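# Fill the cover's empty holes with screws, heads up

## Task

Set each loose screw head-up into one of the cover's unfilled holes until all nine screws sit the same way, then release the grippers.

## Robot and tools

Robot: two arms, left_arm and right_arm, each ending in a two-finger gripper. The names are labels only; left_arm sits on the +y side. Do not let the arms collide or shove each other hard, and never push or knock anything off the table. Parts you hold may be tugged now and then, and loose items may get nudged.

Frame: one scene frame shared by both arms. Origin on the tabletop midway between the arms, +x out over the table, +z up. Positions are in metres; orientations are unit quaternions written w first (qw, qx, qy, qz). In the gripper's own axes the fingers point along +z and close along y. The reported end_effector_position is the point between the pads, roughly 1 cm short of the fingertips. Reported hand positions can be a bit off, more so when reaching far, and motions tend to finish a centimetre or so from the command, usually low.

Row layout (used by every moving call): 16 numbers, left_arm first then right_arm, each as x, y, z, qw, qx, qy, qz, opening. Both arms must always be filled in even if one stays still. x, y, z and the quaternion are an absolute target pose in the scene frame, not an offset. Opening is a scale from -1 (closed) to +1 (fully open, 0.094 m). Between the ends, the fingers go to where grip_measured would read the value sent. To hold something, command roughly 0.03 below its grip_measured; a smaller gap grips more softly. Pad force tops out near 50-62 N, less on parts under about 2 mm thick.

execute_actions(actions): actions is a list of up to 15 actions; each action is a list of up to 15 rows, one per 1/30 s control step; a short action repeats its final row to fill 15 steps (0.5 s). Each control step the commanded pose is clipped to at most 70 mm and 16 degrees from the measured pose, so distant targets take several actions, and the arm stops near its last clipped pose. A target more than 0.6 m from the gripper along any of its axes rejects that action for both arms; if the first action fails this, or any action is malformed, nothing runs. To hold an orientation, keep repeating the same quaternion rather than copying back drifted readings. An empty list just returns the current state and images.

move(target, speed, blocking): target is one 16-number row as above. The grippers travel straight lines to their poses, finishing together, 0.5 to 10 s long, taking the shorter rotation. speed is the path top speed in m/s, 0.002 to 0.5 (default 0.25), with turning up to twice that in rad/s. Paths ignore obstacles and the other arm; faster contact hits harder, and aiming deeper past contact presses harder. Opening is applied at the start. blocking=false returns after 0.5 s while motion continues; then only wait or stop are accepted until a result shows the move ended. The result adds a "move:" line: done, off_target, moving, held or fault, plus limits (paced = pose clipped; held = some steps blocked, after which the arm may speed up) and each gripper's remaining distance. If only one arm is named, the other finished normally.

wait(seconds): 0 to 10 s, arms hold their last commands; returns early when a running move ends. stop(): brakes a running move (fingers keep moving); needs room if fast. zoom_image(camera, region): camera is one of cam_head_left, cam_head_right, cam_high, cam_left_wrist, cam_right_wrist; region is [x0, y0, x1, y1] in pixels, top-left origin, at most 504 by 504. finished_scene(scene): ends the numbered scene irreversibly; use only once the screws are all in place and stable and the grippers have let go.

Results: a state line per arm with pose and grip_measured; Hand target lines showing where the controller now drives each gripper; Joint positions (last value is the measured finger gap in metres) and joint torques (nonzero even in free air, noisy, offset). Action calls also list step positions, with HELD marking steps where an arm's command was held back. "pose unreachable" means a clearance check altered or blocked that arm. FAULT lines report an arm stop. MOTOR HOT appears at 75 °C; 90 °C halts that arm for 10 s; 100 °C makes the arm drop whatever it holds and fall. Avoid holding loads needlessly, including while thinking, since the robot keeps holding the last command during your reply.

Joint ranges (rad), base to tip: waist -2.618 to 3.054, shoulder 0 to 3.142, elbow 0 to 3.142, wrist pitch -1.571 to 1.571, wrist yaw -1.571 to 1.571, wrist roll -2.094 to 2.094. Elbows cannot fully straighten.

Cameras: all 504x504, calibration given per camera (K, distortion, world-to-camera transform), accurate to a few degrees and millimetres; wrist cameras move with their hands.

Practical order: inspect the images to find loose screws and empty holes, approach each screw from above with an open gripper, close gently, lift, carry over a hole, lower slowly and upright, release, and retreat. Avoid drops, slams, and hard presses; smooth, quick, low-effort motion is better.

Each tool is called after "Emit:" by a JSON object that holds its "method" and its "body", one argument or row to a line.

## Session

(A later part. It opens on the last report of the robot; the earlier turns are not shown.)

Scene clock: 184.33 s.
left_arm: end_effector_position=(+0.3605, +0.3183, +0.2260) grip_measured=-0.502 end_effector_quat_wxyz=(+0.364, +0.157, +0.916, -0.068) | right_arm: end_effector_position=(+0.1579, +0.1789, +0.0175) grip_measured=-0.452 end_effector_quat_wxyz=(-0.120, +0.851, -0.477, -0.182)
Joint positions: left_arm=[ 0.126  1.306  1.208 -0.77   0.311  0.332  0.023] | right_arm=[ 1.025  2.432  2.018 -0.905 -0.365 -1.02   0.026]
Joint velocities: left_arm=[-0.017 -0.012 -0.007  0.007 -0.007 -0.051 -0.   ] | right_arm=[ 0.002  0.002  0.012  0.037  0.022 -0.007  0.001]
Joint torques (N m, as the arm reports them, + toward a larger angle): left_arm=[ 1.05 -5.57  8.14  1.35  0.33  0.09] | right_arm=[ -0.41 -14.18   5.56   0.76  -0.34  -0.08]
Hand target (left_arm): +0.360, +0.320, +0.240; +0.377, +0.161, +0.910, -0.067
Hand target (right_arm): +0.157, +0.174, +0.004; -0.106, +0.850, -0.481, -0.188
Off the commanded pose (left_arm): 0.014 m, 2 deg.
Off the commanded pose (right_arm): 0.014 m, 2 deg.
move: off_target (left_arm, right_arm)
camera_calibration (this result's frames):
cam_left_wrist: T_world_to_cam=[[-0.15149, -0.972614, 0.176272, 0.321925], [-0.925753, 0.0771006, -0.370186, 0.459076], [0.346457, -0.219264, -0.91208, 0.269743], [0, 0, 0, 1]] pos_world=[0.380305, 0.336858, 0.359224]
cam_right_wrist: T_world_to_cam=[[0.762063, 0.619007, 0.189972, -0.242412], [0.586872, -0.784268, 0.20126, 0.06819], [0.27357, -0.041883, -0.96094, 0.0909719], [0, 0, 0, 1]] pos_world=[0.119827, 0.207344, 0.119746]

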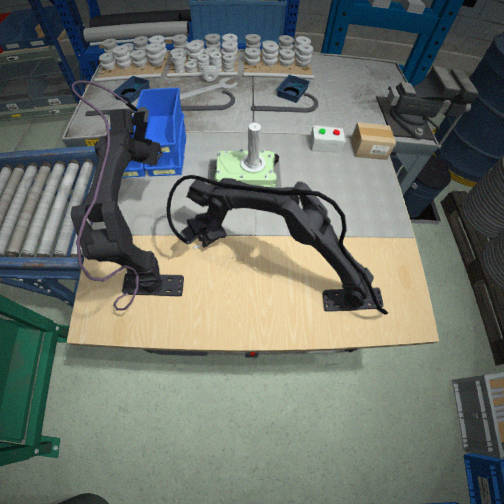

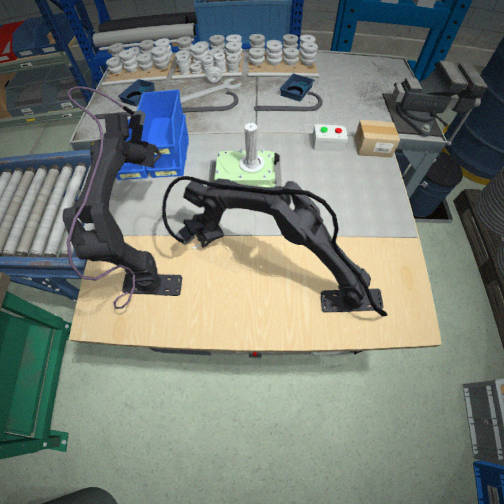

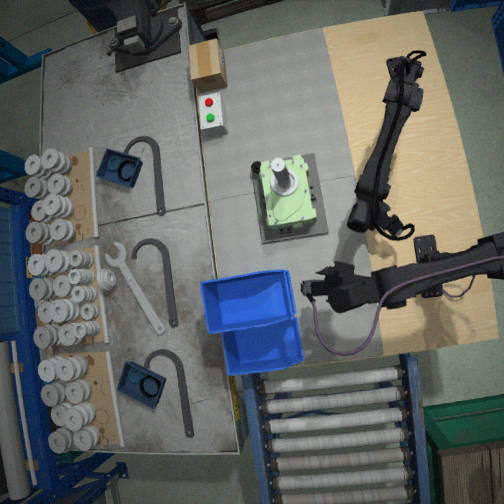

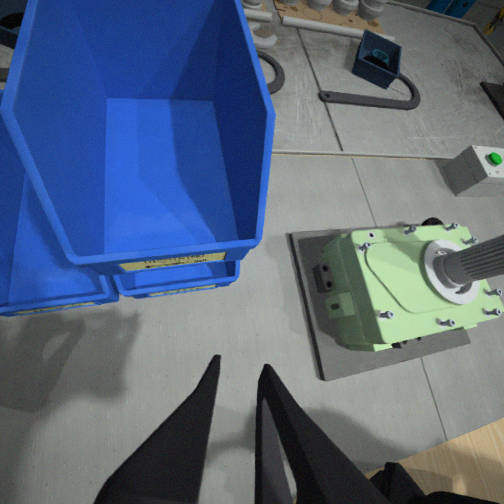

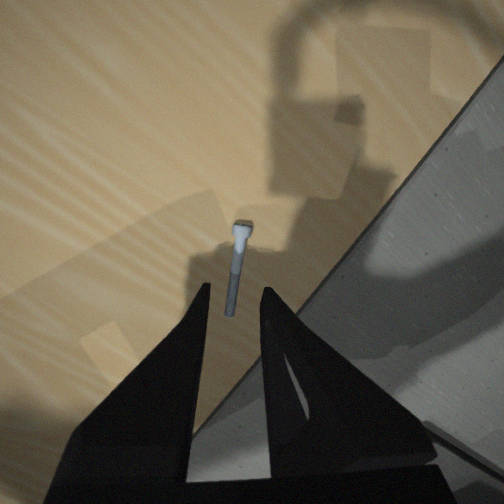

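Emit:
{"method": "execute_actions", "body": {
  "actions": [
    [[0.36,0.32,0.24,0.377,0.161,0.910,-0.067,-0.5,0.157,0.174,0.004,0.106,-0.849,0.48,0.188,-0.8]],
    [[0.36,0.32,0.24,0.377,0.161,0.910,-0.067,-0.5,0.157,0.174,0.004,0.106,-0.849,0.48,0.188,-1]]
  ]
}}

Emit:
{"method": "move", "body": {
  "target": [0.36,0.32,0.24,0.377,0.161,0.910,-0.067,-0.5,0.157,0.15,0.10,0.106,-0.849,0.48,0.188,-1],
  "speed": 0.08
}}

Emit:
{"method": "move", "body": {
  "target": [0.36,0.32,0.24,0.377,0.161,0.910,-0.067,-0.5,0.2,0.05,0.25,0.73,-0.269,0.465,0.422,-1],
  "speed": 0.15
}}

Emit:
{"method": "move", "body": {
  "target": [0.16,0.08,0.33,0.377,0.161,0.910,-0.067,-0.4,0.2,0.05,0.25,0.73,-0.269,0.465,0.422,-1],
  "speed": 0.12
}}

Scene clock: 185.50 s.
left_arm: end_effector_position=(+0.3605, +0.3183, +0.2260) grip_measured=-0.502 end_effector_quat_wxyz=(+0.364, +0.157, +0.916, -0.068) | right_arm: end_effector_position=(+0.1579, +0.1797, +0.0179) grip_measured=-0.953 end_effector_quat_wxyz=(-0.122, +0.851, -0.477, -0.183)
Joint positions: left_arm=[ 0.126  1.306  1.208 -0.77   0.311  0.332  0.023] | right_arm=[ 1.025  2.432  2.018 -0.902 -0.367 -1.021  0.002]
Joint velocities: left_arm=[ 0.002 -0.002 -0.002  0.007 -0.051 -0.007 -0.   ] | right_arm=[-0.002  0.007 -0.007 -0.007 -0.007 -0.125  0.   ]
Joint torques (N m, as the arm reports them, + toward a larger angle): left_arm=[ 1.07 -5.57  8.18  1.35  0.33  0.09] | right_arm=[ -0.47 -14.13   5.63   0.73  -0.34  -0.06]
Hand target (left_arm): +0.360, +0.320, +0.240; +0.377, +0.161, +0.910, -0.067
Hand target (right_arm): +0.157, +0.174, +0.004; -0.106, +0.850, -0.481, -0.188
Off the commanded pose (left_arm): 0.014 m, 2 deg.
Off the commanded pose (right_arm): 0.015 m, 2 deg.
Step readings (end_effector_position; steps 1 to 15: 1st action; 16 to 30: 2nd action):
0: left_arm (+0.3605, +0.3183, +0.2260) | right_arm (+0.1580, +0.1790, +0.0176)
1: left_arm (+0.3605, +0.3183, +0.2260) | right_arm (+0.1580, +0.1790, +0.0176)
2: left_arm (+0.3605, +0.3183, +0.2260) | right_arm (+0.1580, +0.1790, +0.0176)
4: left_arm (+0.3605, +0.3183, +0.2260) | right_arm (+0.1580, +0.1791, +0.0176)
8: left_arm (+0.3605, +0.3183, +0.2260) | right_arm (+0.1580, +0.1791, +0.0176)
15: left_arm (+0.3605, +0.3183, +0.2260) | right_arm (+0.1580, +0.1791, +0.0176)
16: left_arm (+0.3605, +0.3183, +0.2260) | right_arm (+0.1580, +0.1791, +0.0176)
17: left_arm (+0.3605, +0.3183, +0.2260) | right_arm (+0.1579, +0.1792, +0.0176)
19: left_arm (+0.3605, +0.3183, +0.2260) | right_arm (+0.1580, +0.1795, +0.0177)
23: left_arm (+0.3605, +0.3183, +0.2260) | right_arm (+0.1580, +0.1797, +0.0178)
30: end_effector_position above
camera_calibration (this result's frames):
cam_left_wrist: T_world_to_cam=[[-0.15149, -0.972614, 0.176272, 0.321925], [-0.925753, 0.0771006, -0.370186, 0.459076], [0.346457, -0.219264, -0.91208, 0.269743], [0, 0, 0, 1]] pos_world=[0.380305, 0.336858, 0.359224]
cam_right_wrist: T_world_to_cam=[[0.76151, 0.618912, 0.192483, -0.242969], [0.587608, -0.784558, 0.197954, 0.0687513], [0.273531, -0.0376393, -0.961127, 0.0905737], [0, 0, 0, 1]] pos_world=[0.11985, 0.207725, 0.120211]

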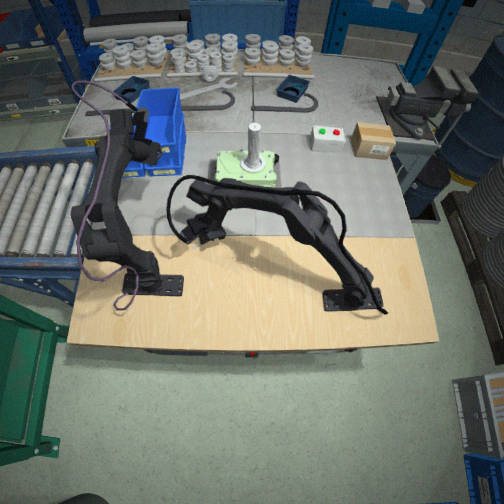

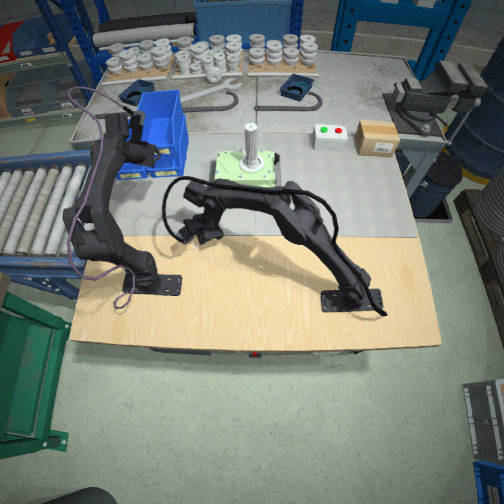

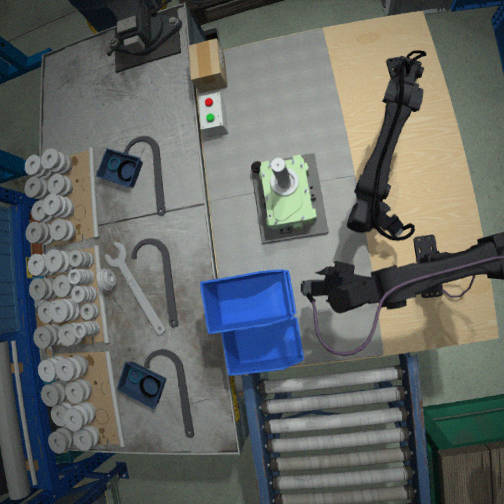

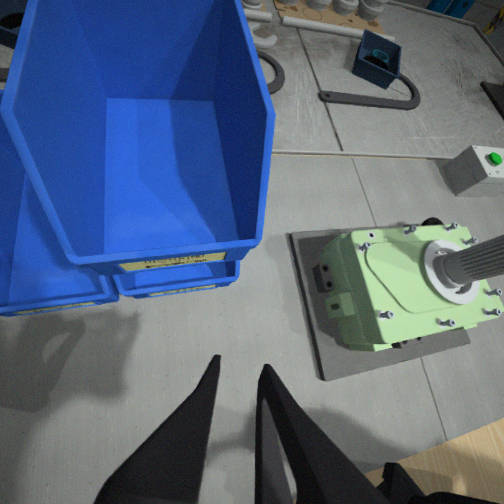

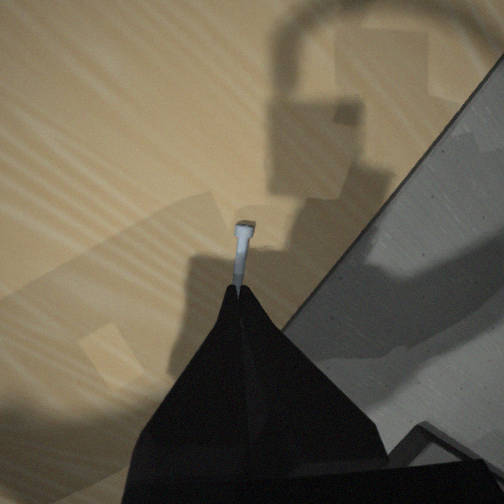

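Scene clock: 187.13 s.
left_arm: end_effector_position=(+0.3605, +0.3183, +0.2260) grip_measured=-0.502 end_effector_quat_wxyz=(+0.364, +0.157, +0.916, -0.068) | right_arm: end_effector_position=(+0.1550, +0.1499, +0.0852) grip_measured=-0.985 end_effector_quat_wxyz=(-0.095, +0.851, -0.483, -0.181)
Joint positions: left_arm=[ 0.126  1.306  1.208 -0.77   0.311  0.332  0.023] | right_arm=[ 1.     2.335  2.127 -1.172 -0.368 -1.046  0.001]
Joint velocities: left_arm=[-0.002  0.017  0.002 -0.007  0.066  0.037  0.   ] | right_arm=[-0.007 -0.007  0.007 -0.037  0.022  0.051 -0.   ]
Joint torques (N m, as the arm reports them, + toward a larger angle): left_arm=[ 1.05 -5.56  8.13  1.34  0.33  0.09] | right_arm=[ -0.53 -16.61   8.21   0.48  -0.37  -0.06]
Hand target (left_arm): +0.360, +0.320, +0.240; +0.377, +0.161, +0.910, -0.067
Hand target (right_arm): +0.157, +0.150, +0.100; -0.107, +0.850, -0.481, -0.188
Off the commanded pose (left_arm): 0.014 m, 2 deg.
Off the commanded pose (right_arm): 0.015 m, 1 deg.
move: off_target (left_arm, right_arm)
camera_calibration (this result's frames):
cam_left_wrist: T_world_to_cam=[[-0.15149, -0.972614, 0.176272, 0.321925], [-0.925753, 0.0771006, -0.370186, 0.459076], [0.346457, -0.219264, -0.91208, 0.269743], [0, 0, 0, 1]] pos_world=[0.380305, 0.336858, 0.359224]
cam_right_wrist: T_world_to_cam=[[0.766099, 0.626452, 0.143701, -0.232974], [0.591901, -0.774799, 0.222126, 0.0296024], [0.25049, -0.0851139, -0.96437, 0.165898], [0, 0, 0, 1]] pos_world=[0.119404, 0.183003, 0.18689]

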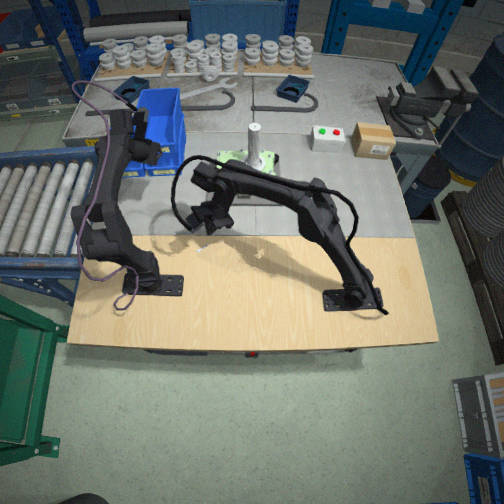

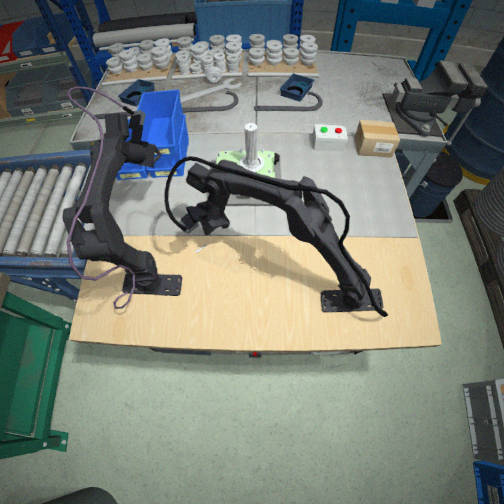

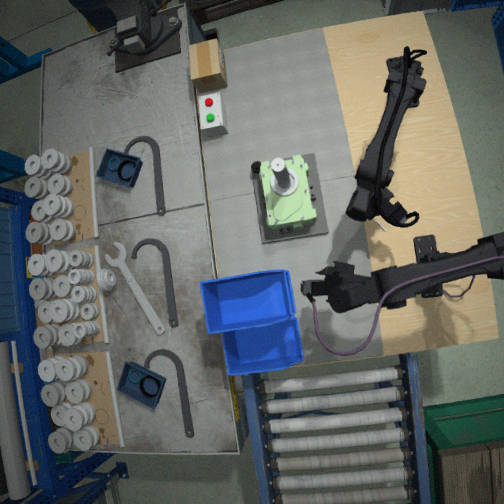

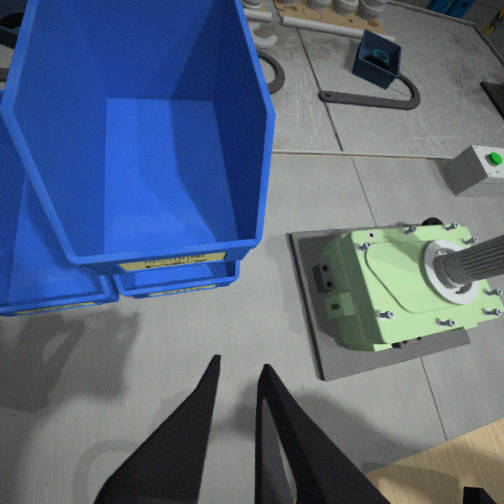

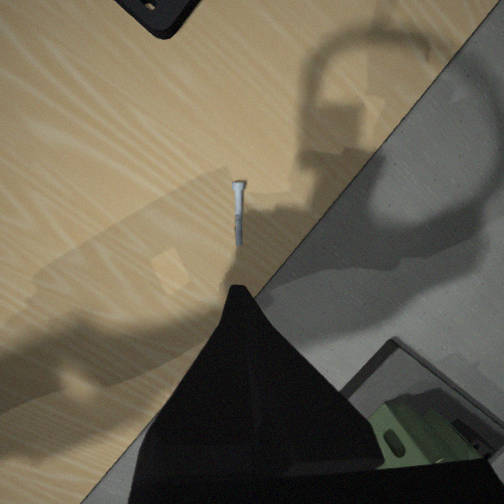

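Scene clock: 193.80 s.
left_arm: end_effector_position=(+0.3605, +0.3183, +0.2260) grip_measured=-0.502 end_effector_quat_wxyz=(+0.364, +0.157, +0.916, -0.068) | right_arm: end_effector_position=(+0.2026, +0.0503, +0.2500) grip_measured=-0.985 end_effector_quat_wxyz=(+0.710, -0.298, +0.494, +0.404)
Joint positions: left_arm=[ 0.126  1.306  1.208 -0.77   0.311  0.332  0.023] | right_arm=[ 0.877  1.757  0.523  1.58  -0.146  0.026  0.001]
Joint velocities: left_arm=[-0.007  0.002 -0.002  0.037 -0.051 -0.022 -0.   ] | right_arm=[-0.007 -0.007  0.007 -0.007  0.037 -0.051 -0.   ]
Joint torques (N m, as the arm reports them, + toward a larger angle): left_arm=[ 1.05 -5.57  8.16  1.34  0.33  0.09] | right_arm=[ 0.71 -9.04  3.78  1.66  0.11  0.05]
Hand target (left_arm): +0.360, +0.320, +0.240; +0.377, +0.161, +0.910, -0.067
Hand target (right_arm): +0.198, +0.048, +0.251; +0.708, -0.295, +0.496, +0.407
Off the commanded pose (left_arm): 0.014 m, 2 deg.
Off the commanded pose (right_arm): 0.003 m, 6 deg.
joint sent to its limit (right arm) — the command would take joint 4 (wrist pitch) past its upper limit, so that joint was sent only as far as its limit.
move: off_target (left_arm, right_arm)
camera_calibration (this result's frames):
cam_left_wrist: T_world_to_cam=[[-0.15149, -0.972614, 0.176272, 0.321925], [-0.925753, 0.0771006, -0.370186, 0.459076], [0.346457, -0.219264, -0.91208, 0.269743], [0, 0, 0, 1]] pos_world=[0.380305, 0.336858, 0.359224]
cam_right_wrist: T_world_to_cam=[[0.77283, -0.609573, 0.176506, -0.178116], [-0.033416, -0.316835, -0.947892, 0.283802], [0.633732, 0.726661, -0.265229, 0.0112471], [0, 0, 0, 1]] pos_world=[0.140009, -0.0268287, 0.303435]

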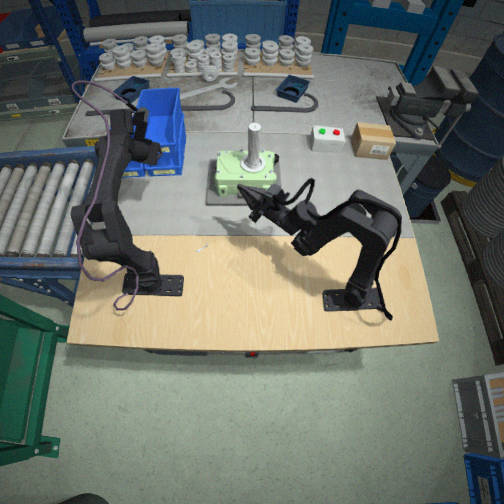

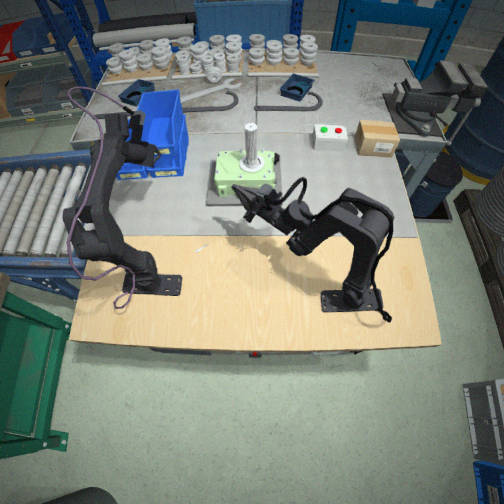

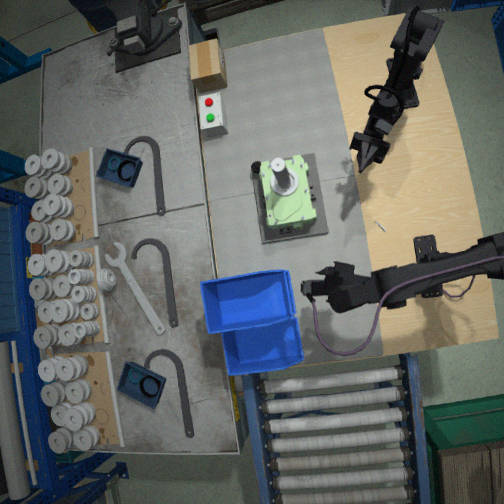

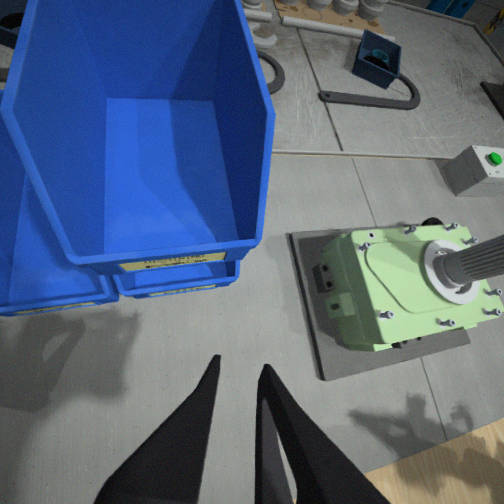

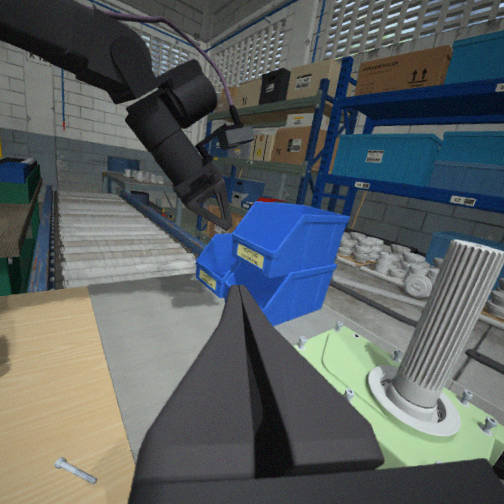

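Scene clock: 197.17 s.
left_arm: end_effector_position=(+0.1607, +0.0815, +0.3254) grip_measured=-0.402 end_effector_quat_wxyz=(+0.372, +0.164, +0.911, -0.075) | right_arm: end_effector_position=(+0.2034, +0.0500, +0.2502) grip_measured=-0.985 end_effector_quat_wxyz=(+0.710, -0.289, +0.498, +0.405)
Joint positions: left_arm=[-1.35   1.363  1.698 -1.412 -0.628 -0.849  0.028] | right_arm=[ 0.883  1.757  0.523  1.58  -0.126  0.038  0.001]
Joint velocities: left_arm=[ 0.007 -0.002 -0.007 -0.11  -0.037 -0.037  0.   ] | right_arm=[ 0.007 -0.027  0.017  0.081  0.007 -0.037  0.   ]
Joint torques (N m, as the arm reports them, + toward a larger angle): left_arm=[-0.92 -3.01  7.05  0.95 -0.65 -0.09] | right_arm=[ 0.63 -8.26  4.51  1.66  0.09  0.05]
Hand target (left_arm): +0.161, +0.082, +0.331; +0.379, +0.160, +0.909, -0.071
Hand target (right_arm): +0.200, +0.050, +0.250; +0.708, -0.288, +0.500, +0.408
Off the commanded pose (left_arm): 0.005 m, 1 deg.
Off the commanded pose (right_arm): 0.003 m, 5 deg.
joint sent to its limit (right arm) — the command would take joint 4 (wrist pitch) past its upper limit, so that joint was sent only as far as its limit.
move: off_target (right_arm)
camera_calibration (this result's frames):
cam_left_wrist: T_world_to_cam=[[-0.172269, -0.967523, 0.184994, 0.0439203], [-0.917817, 0.0894622, -0.386793, 0.332296], [0.357681, -0.236423, -0.903421, 0.37448], [0, 0, 0, 1]] pos_world=[0.178609, 0.101301, 0.458718]
cam_right_wrist: T_world_to_cam=[[0.769762, -0.618178, 0.159131, -0.17352], [-0.050348, -0.307312, -0.950276, 0.287476], [0.636343, 0.723474, -0.267681, 0.0111983], [0, 0, 0, 1]] pos_world=[0.140917, -0.0270233, 0.303791]

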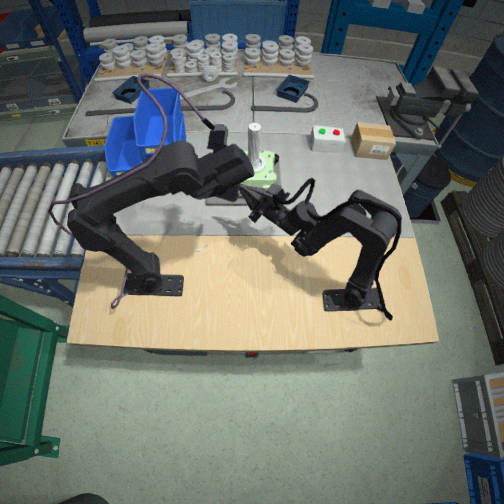

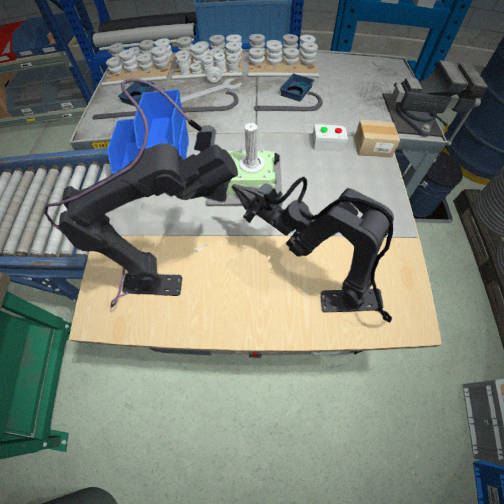

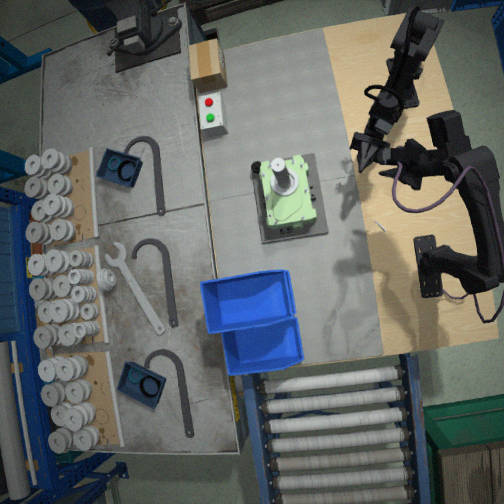

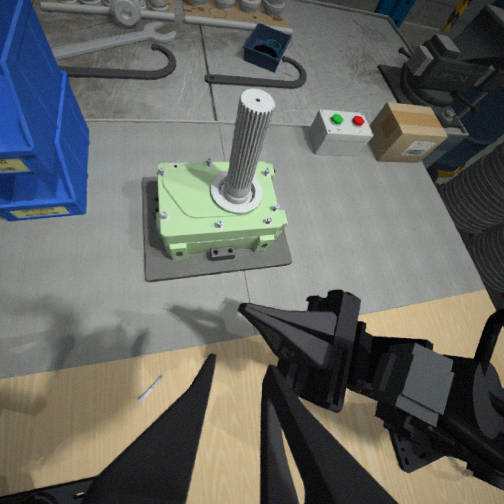

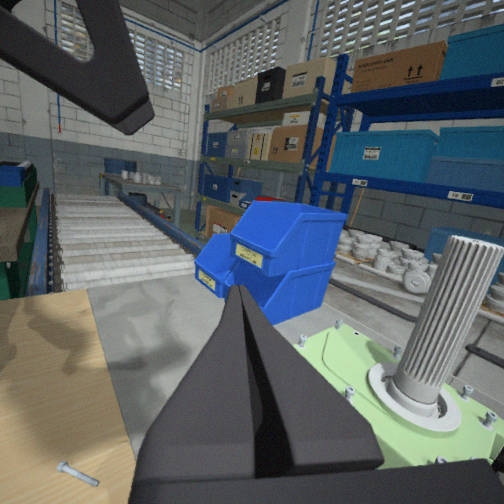

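Emit:
{"method": "move", "body": {
  "target": [0.36,0.32,0.26,0.377,0.161,0.910,-0.067,-0.4,0.2,0.05,0.25,0.73,-0.269,0.465,0.422,-1]
}}

Emit:
{"method": "move", "body": {
  "target": [0.36,0.32,0.26,0.377,0.161,0.910,-0.067,-0.4,0.144,0.173,0.05,0.056,-0.895,0.427,0.118,-0.45],
  "speed": 0.2
}}

Emit:
{"method": "move", "body": {
  "target": [0.36,0.32,0.26,0.377,0.161,0.910,-0.067,-0.4,0.144,0.173,-0.002,0.056,-0.895,0.427,0.118,-0.45],
  "speed": 0.04
}}

Scene clock: 199.33 s.
left_arm: end_effector_position=(+0.3527, +0.3169, +0.2448) grip_measured=-0.402 end_effector_quat_wxyz=(+0.355, +0.155, +0.920, -0.065) | right_arm: end_effector_position=(+0.2034, +0.0500, +0.2502) grip_measured=-0.985 end_effector_quat_wxyz=(+0.710, -0.289, +0.498, +0.405)
Joint positions: left_arm=[ 0.117  1.303  1.294 -0.875  0.295  0.326  0.028] | right_arm=[ 0.883  1.757  0.523  1.58  -0.126  0.038  0.001]
Joint velocities: left_arm=[ 0.032 -0.022 -0.012 -0.007  0.051 -0.007 -0.001] | right_arm=[ 0.007 -0.017  0.017  0.007 -0.007  0.051  0.   ]
Joint torques (N m, as the arm reports them, + toward a larger angle): left_arm=[ 0.92 -4.45  8.4   1.59  0.31  0.09] | right_arm=[ 0.62 -8.27  4.51  1.66  0.09  0.05]
Hand target (left_arm): +0.358, +0.318, +0.259; +0.375, +0.162, +0.911, -0.064
Hand target (right_arm): +0.200, +0.050, +0.250; +0.708, -0.288, +0.500, +0.408
Off the commanded pose (left_arm): 0.017 m, 3 deg.
Off the commanded pose (right_arm): 0.003 m, 5 deg.
joint sent to its limit (right arm) — the command would take joint 4 (wrist pitch) past its upper limit, so that joint was sent only as far as its limit.
move: off_target (left_arm, right_arm)
camera_calibration (this result's frames):
cam_left_wrist: T_world_to_cam=[[-0.143514, -0.974427, 0.172903, 0.314635], [-0.93293, 0.0749113, -0.352178, 0.45779], [0.330219, -0.211849, -0.919823, 0.294519], [0, 0, 0, 1]] pos_world=[0.374984, 0.334689, 0.377727]
cam_right_wrist: T_world_to_cam=[[0.769762, -0.618178, 0.159131, -0.17352], [-0.050348, -0.307312, -0.950276, 0.287476], [0.636343, 0.723474, -0.267681, 0.0111983], [0, 0, 0, 1]] pos_world=[0.140917, -0.0270233, 0.303791]

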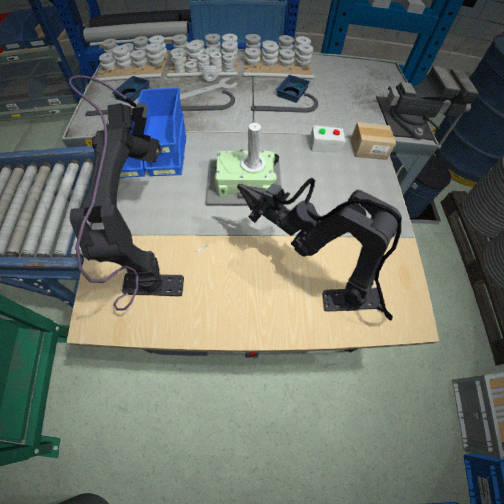

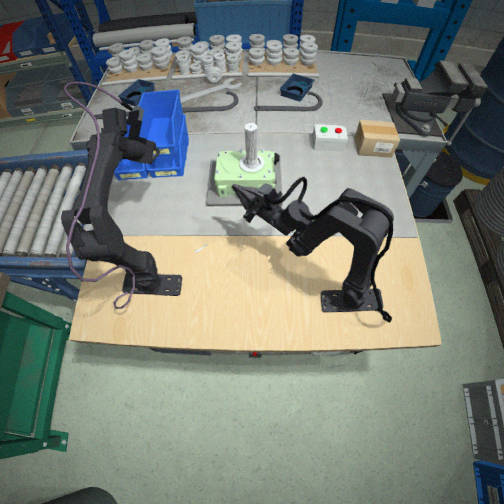

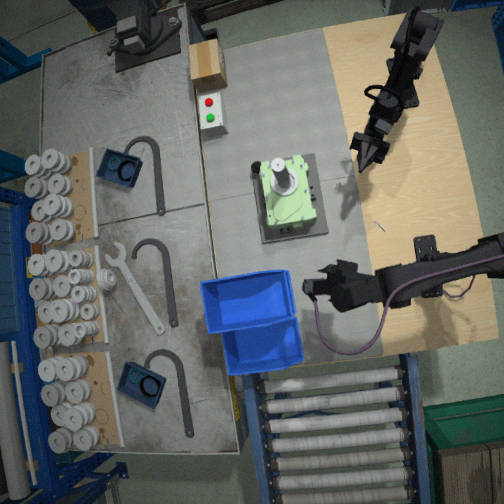

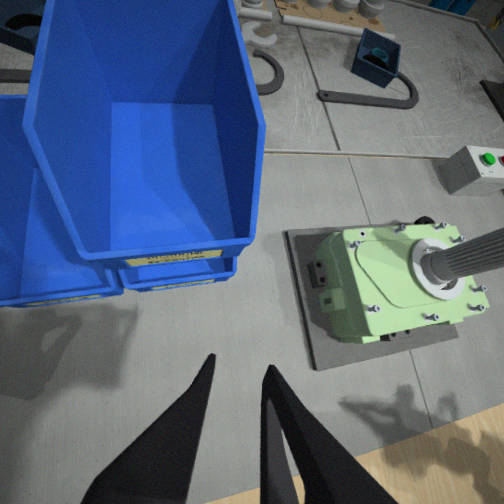

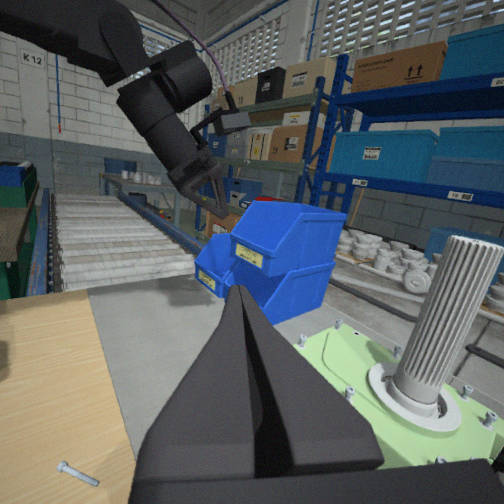

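Scene clock: 205.03 s.
left_arm: end_effector_position=(+0.3530, +0.3178, +0.2457) grip_measured=-0.402 end_effector_quat_wxyz=(+0.357, +0.156, +0.918, -0.069) | right_arm: end_effector_position=(+0.1492, +0.1745, +0.0556) grip_measured=-0.452 end_effector_quat_wxyz=(-0.067, +0.890, -0.433, -0.124)
Joint positions: left_arm=[ 0.127  1.303  1.294 -0.873  0.31   0.332  0.028] | right_arm=[ 1.072  2.556  2.443 -1.325 -0.251 -1.12   0.026]
Joint velocities: left_arm=[-0.012 -0.012 -0.007  0.051  0.066  0.066 -0.001] | right_arm=[ 0.007 -0.012  0.017 -0.037  0.007 -0.081 -0.001]
Joint torques (N m, as the arm reports them, + toward a larger angle): left_arm=[ 1.04 -4.08  8.54  1.6   0.34  0.09] | right_arm=[  0.37 -14.52   8.19   0.35  -0.18  -0.08]
Hand target (left_arm): +0.360, +0.320, +0.260; +0.377, +0.161, +0.910, -0.066
Hand target (right_arm): +0.146, +0.175, +0.049; -0.058, +0.892, -0.430, -0.125
Off the commanded pose (left_arm): 0.016 m, 3 deg.
Off the commanded pose (right_arm): 0.008 m, 2 deg.
move: off_target (left_arm)
camera_calibration (this result's frames):
cam_left_wrist: T_world_to_cam=[[-0.14794, -0.972539, 0.17967, 0.314749], [-0.93108, 0.0757033, -0.356873, 0.458539], [0.333472, -0.220083, -0.916712, 0.296165], [0, 0, 0, 1]] pos_world=[0.374738, 0.336574, 0.378587]
cam_right_wrist: T_world_to_cam=[[0.669619, 0.727927, 0.147419, -0.243211], [0.653767, -0.67189, 0.348069, 0.0244107], [0.352418, -0.136696, -0.925805, 0.132576], [0, 0, 0, 1]] pos_world=[0.100178, 0.211564, 0.150097]

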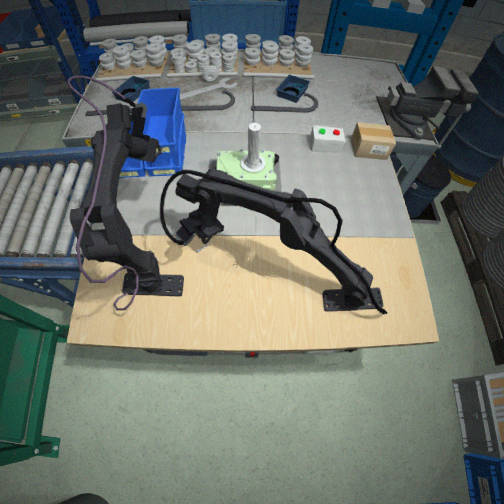

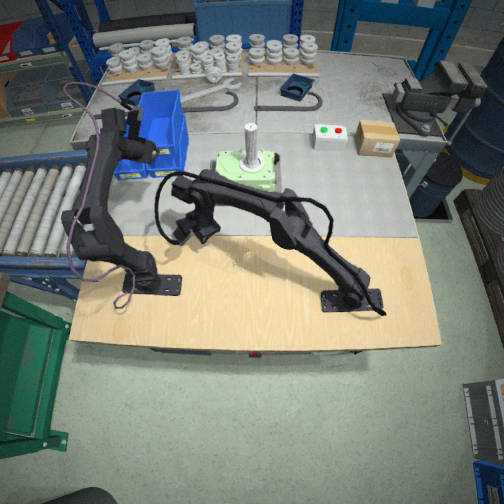

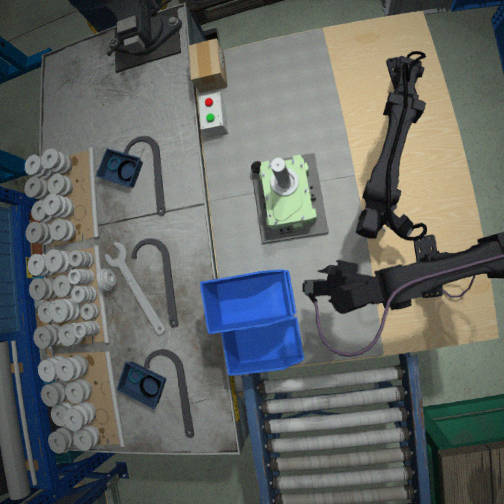

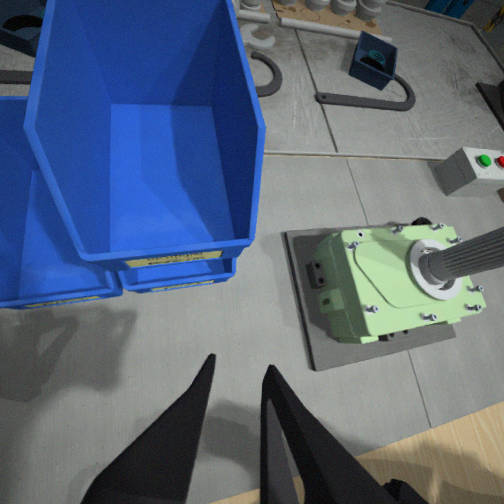

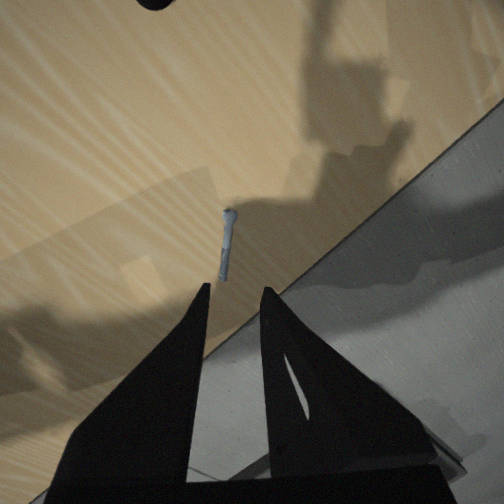

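Scene clock: 206.70 s.
left_arm: end_effector_position=(+0.3530, +0.3178, +0.2457) grip_measured=-0.402 end_effector_quat_wxyz=(+0.357, +0.156, +0.918, -0.069) | right_arm: end_effector_position=(+0.1510, +0.1737, +0.0147) grip_measured=-0.451 end_effector_quat_wxyz=(-0.067, +0.891, -0.433, -0.119)
Joint positions: left_arm=[ 0.127  1.303  1.294 -0.873  0.31   0.332  0.028] | right_arm=[ 1.072  2.544  2.26  -1.155 -0.24  -1.12   0.026]
Joint velocities: left_arm=[ 0.012  0.007  0.017 -0.007  0.022 -0.037  0.001] | right_arm=[-0.002 -0.012  0.002 -0.022 -0.037 -0.081 -0.   ]
Joint torques (N m, as the arm reports them, + toward a larger angle): left_arm=[ 1.02 -4.1   8.53  1.59  0.34  0.09] | right_arm=[  0.81 -15.1    3.94   0.79  -0.12  -0.08]
Hand target (left_arm): +0.359, +0.320, +0.260; +0.377, +0.161, +0.910, -0.067
Hand target (right_arm): +0.144, +0.172, -0.002; -0.055, +0.895, -0.427, -0.118
Off the commanded pose (left_arm): 0.016 m, 3 deg.
Off the commanded pose (right_arm): 0.018 m, 1 deg.
move: off_target (left_arm, right_arm)
camera_calibration (this result's frames):
cam_left_wrist: T_world_to_cam=[[-0.14794, -0.972539, 0.17967, 0.314749], [-0.93108, 0.0757033, -0.356873, 0.458539], [0.333472, -0.220083, -0.916712, 0.296165], [0, 0, 0, 1]] pos_world=[0.374738, 0.336574, 0.378587]
cam_right_wrist: T_world_to_cam=[[0.668692, 0.728216, 0.150175, -0.237651], [0.649833, -0.670528, 0.357924, 0.0371702], [0.361343, -0.141752, -0.921595, 0.0934475], [0, 0, 0, 1]] pos_world=[0.100994, 0.211231, 0.108506]

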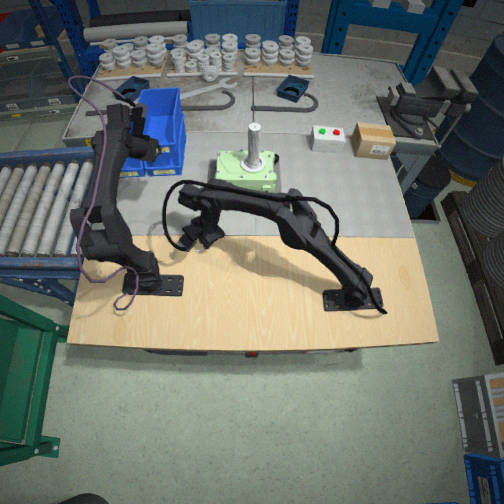

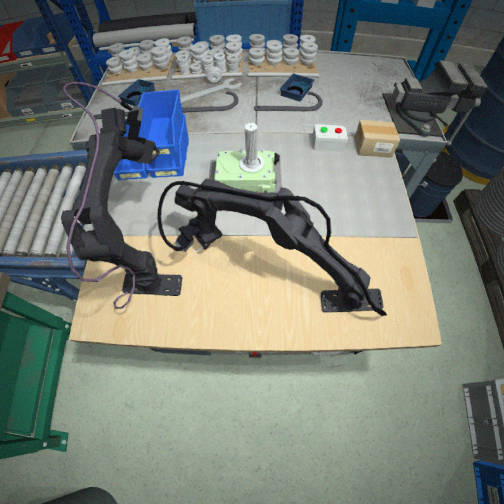

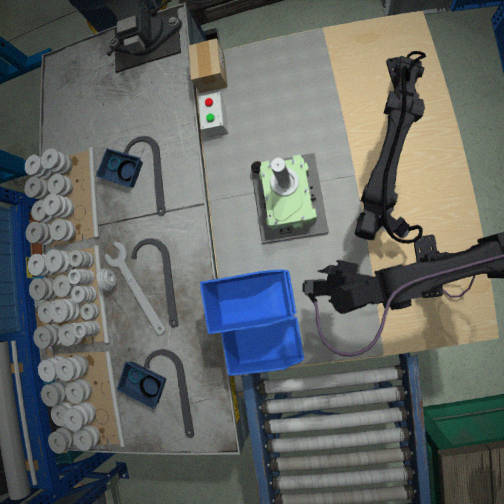

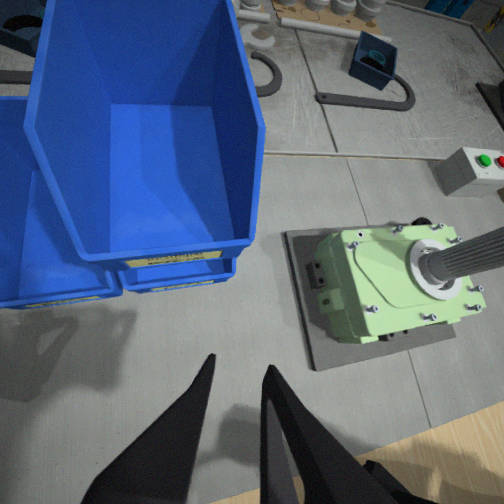

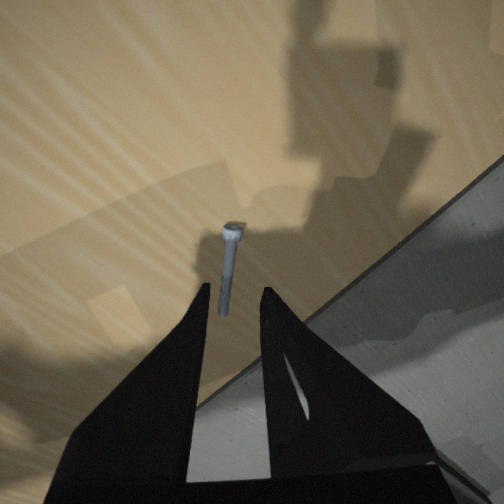

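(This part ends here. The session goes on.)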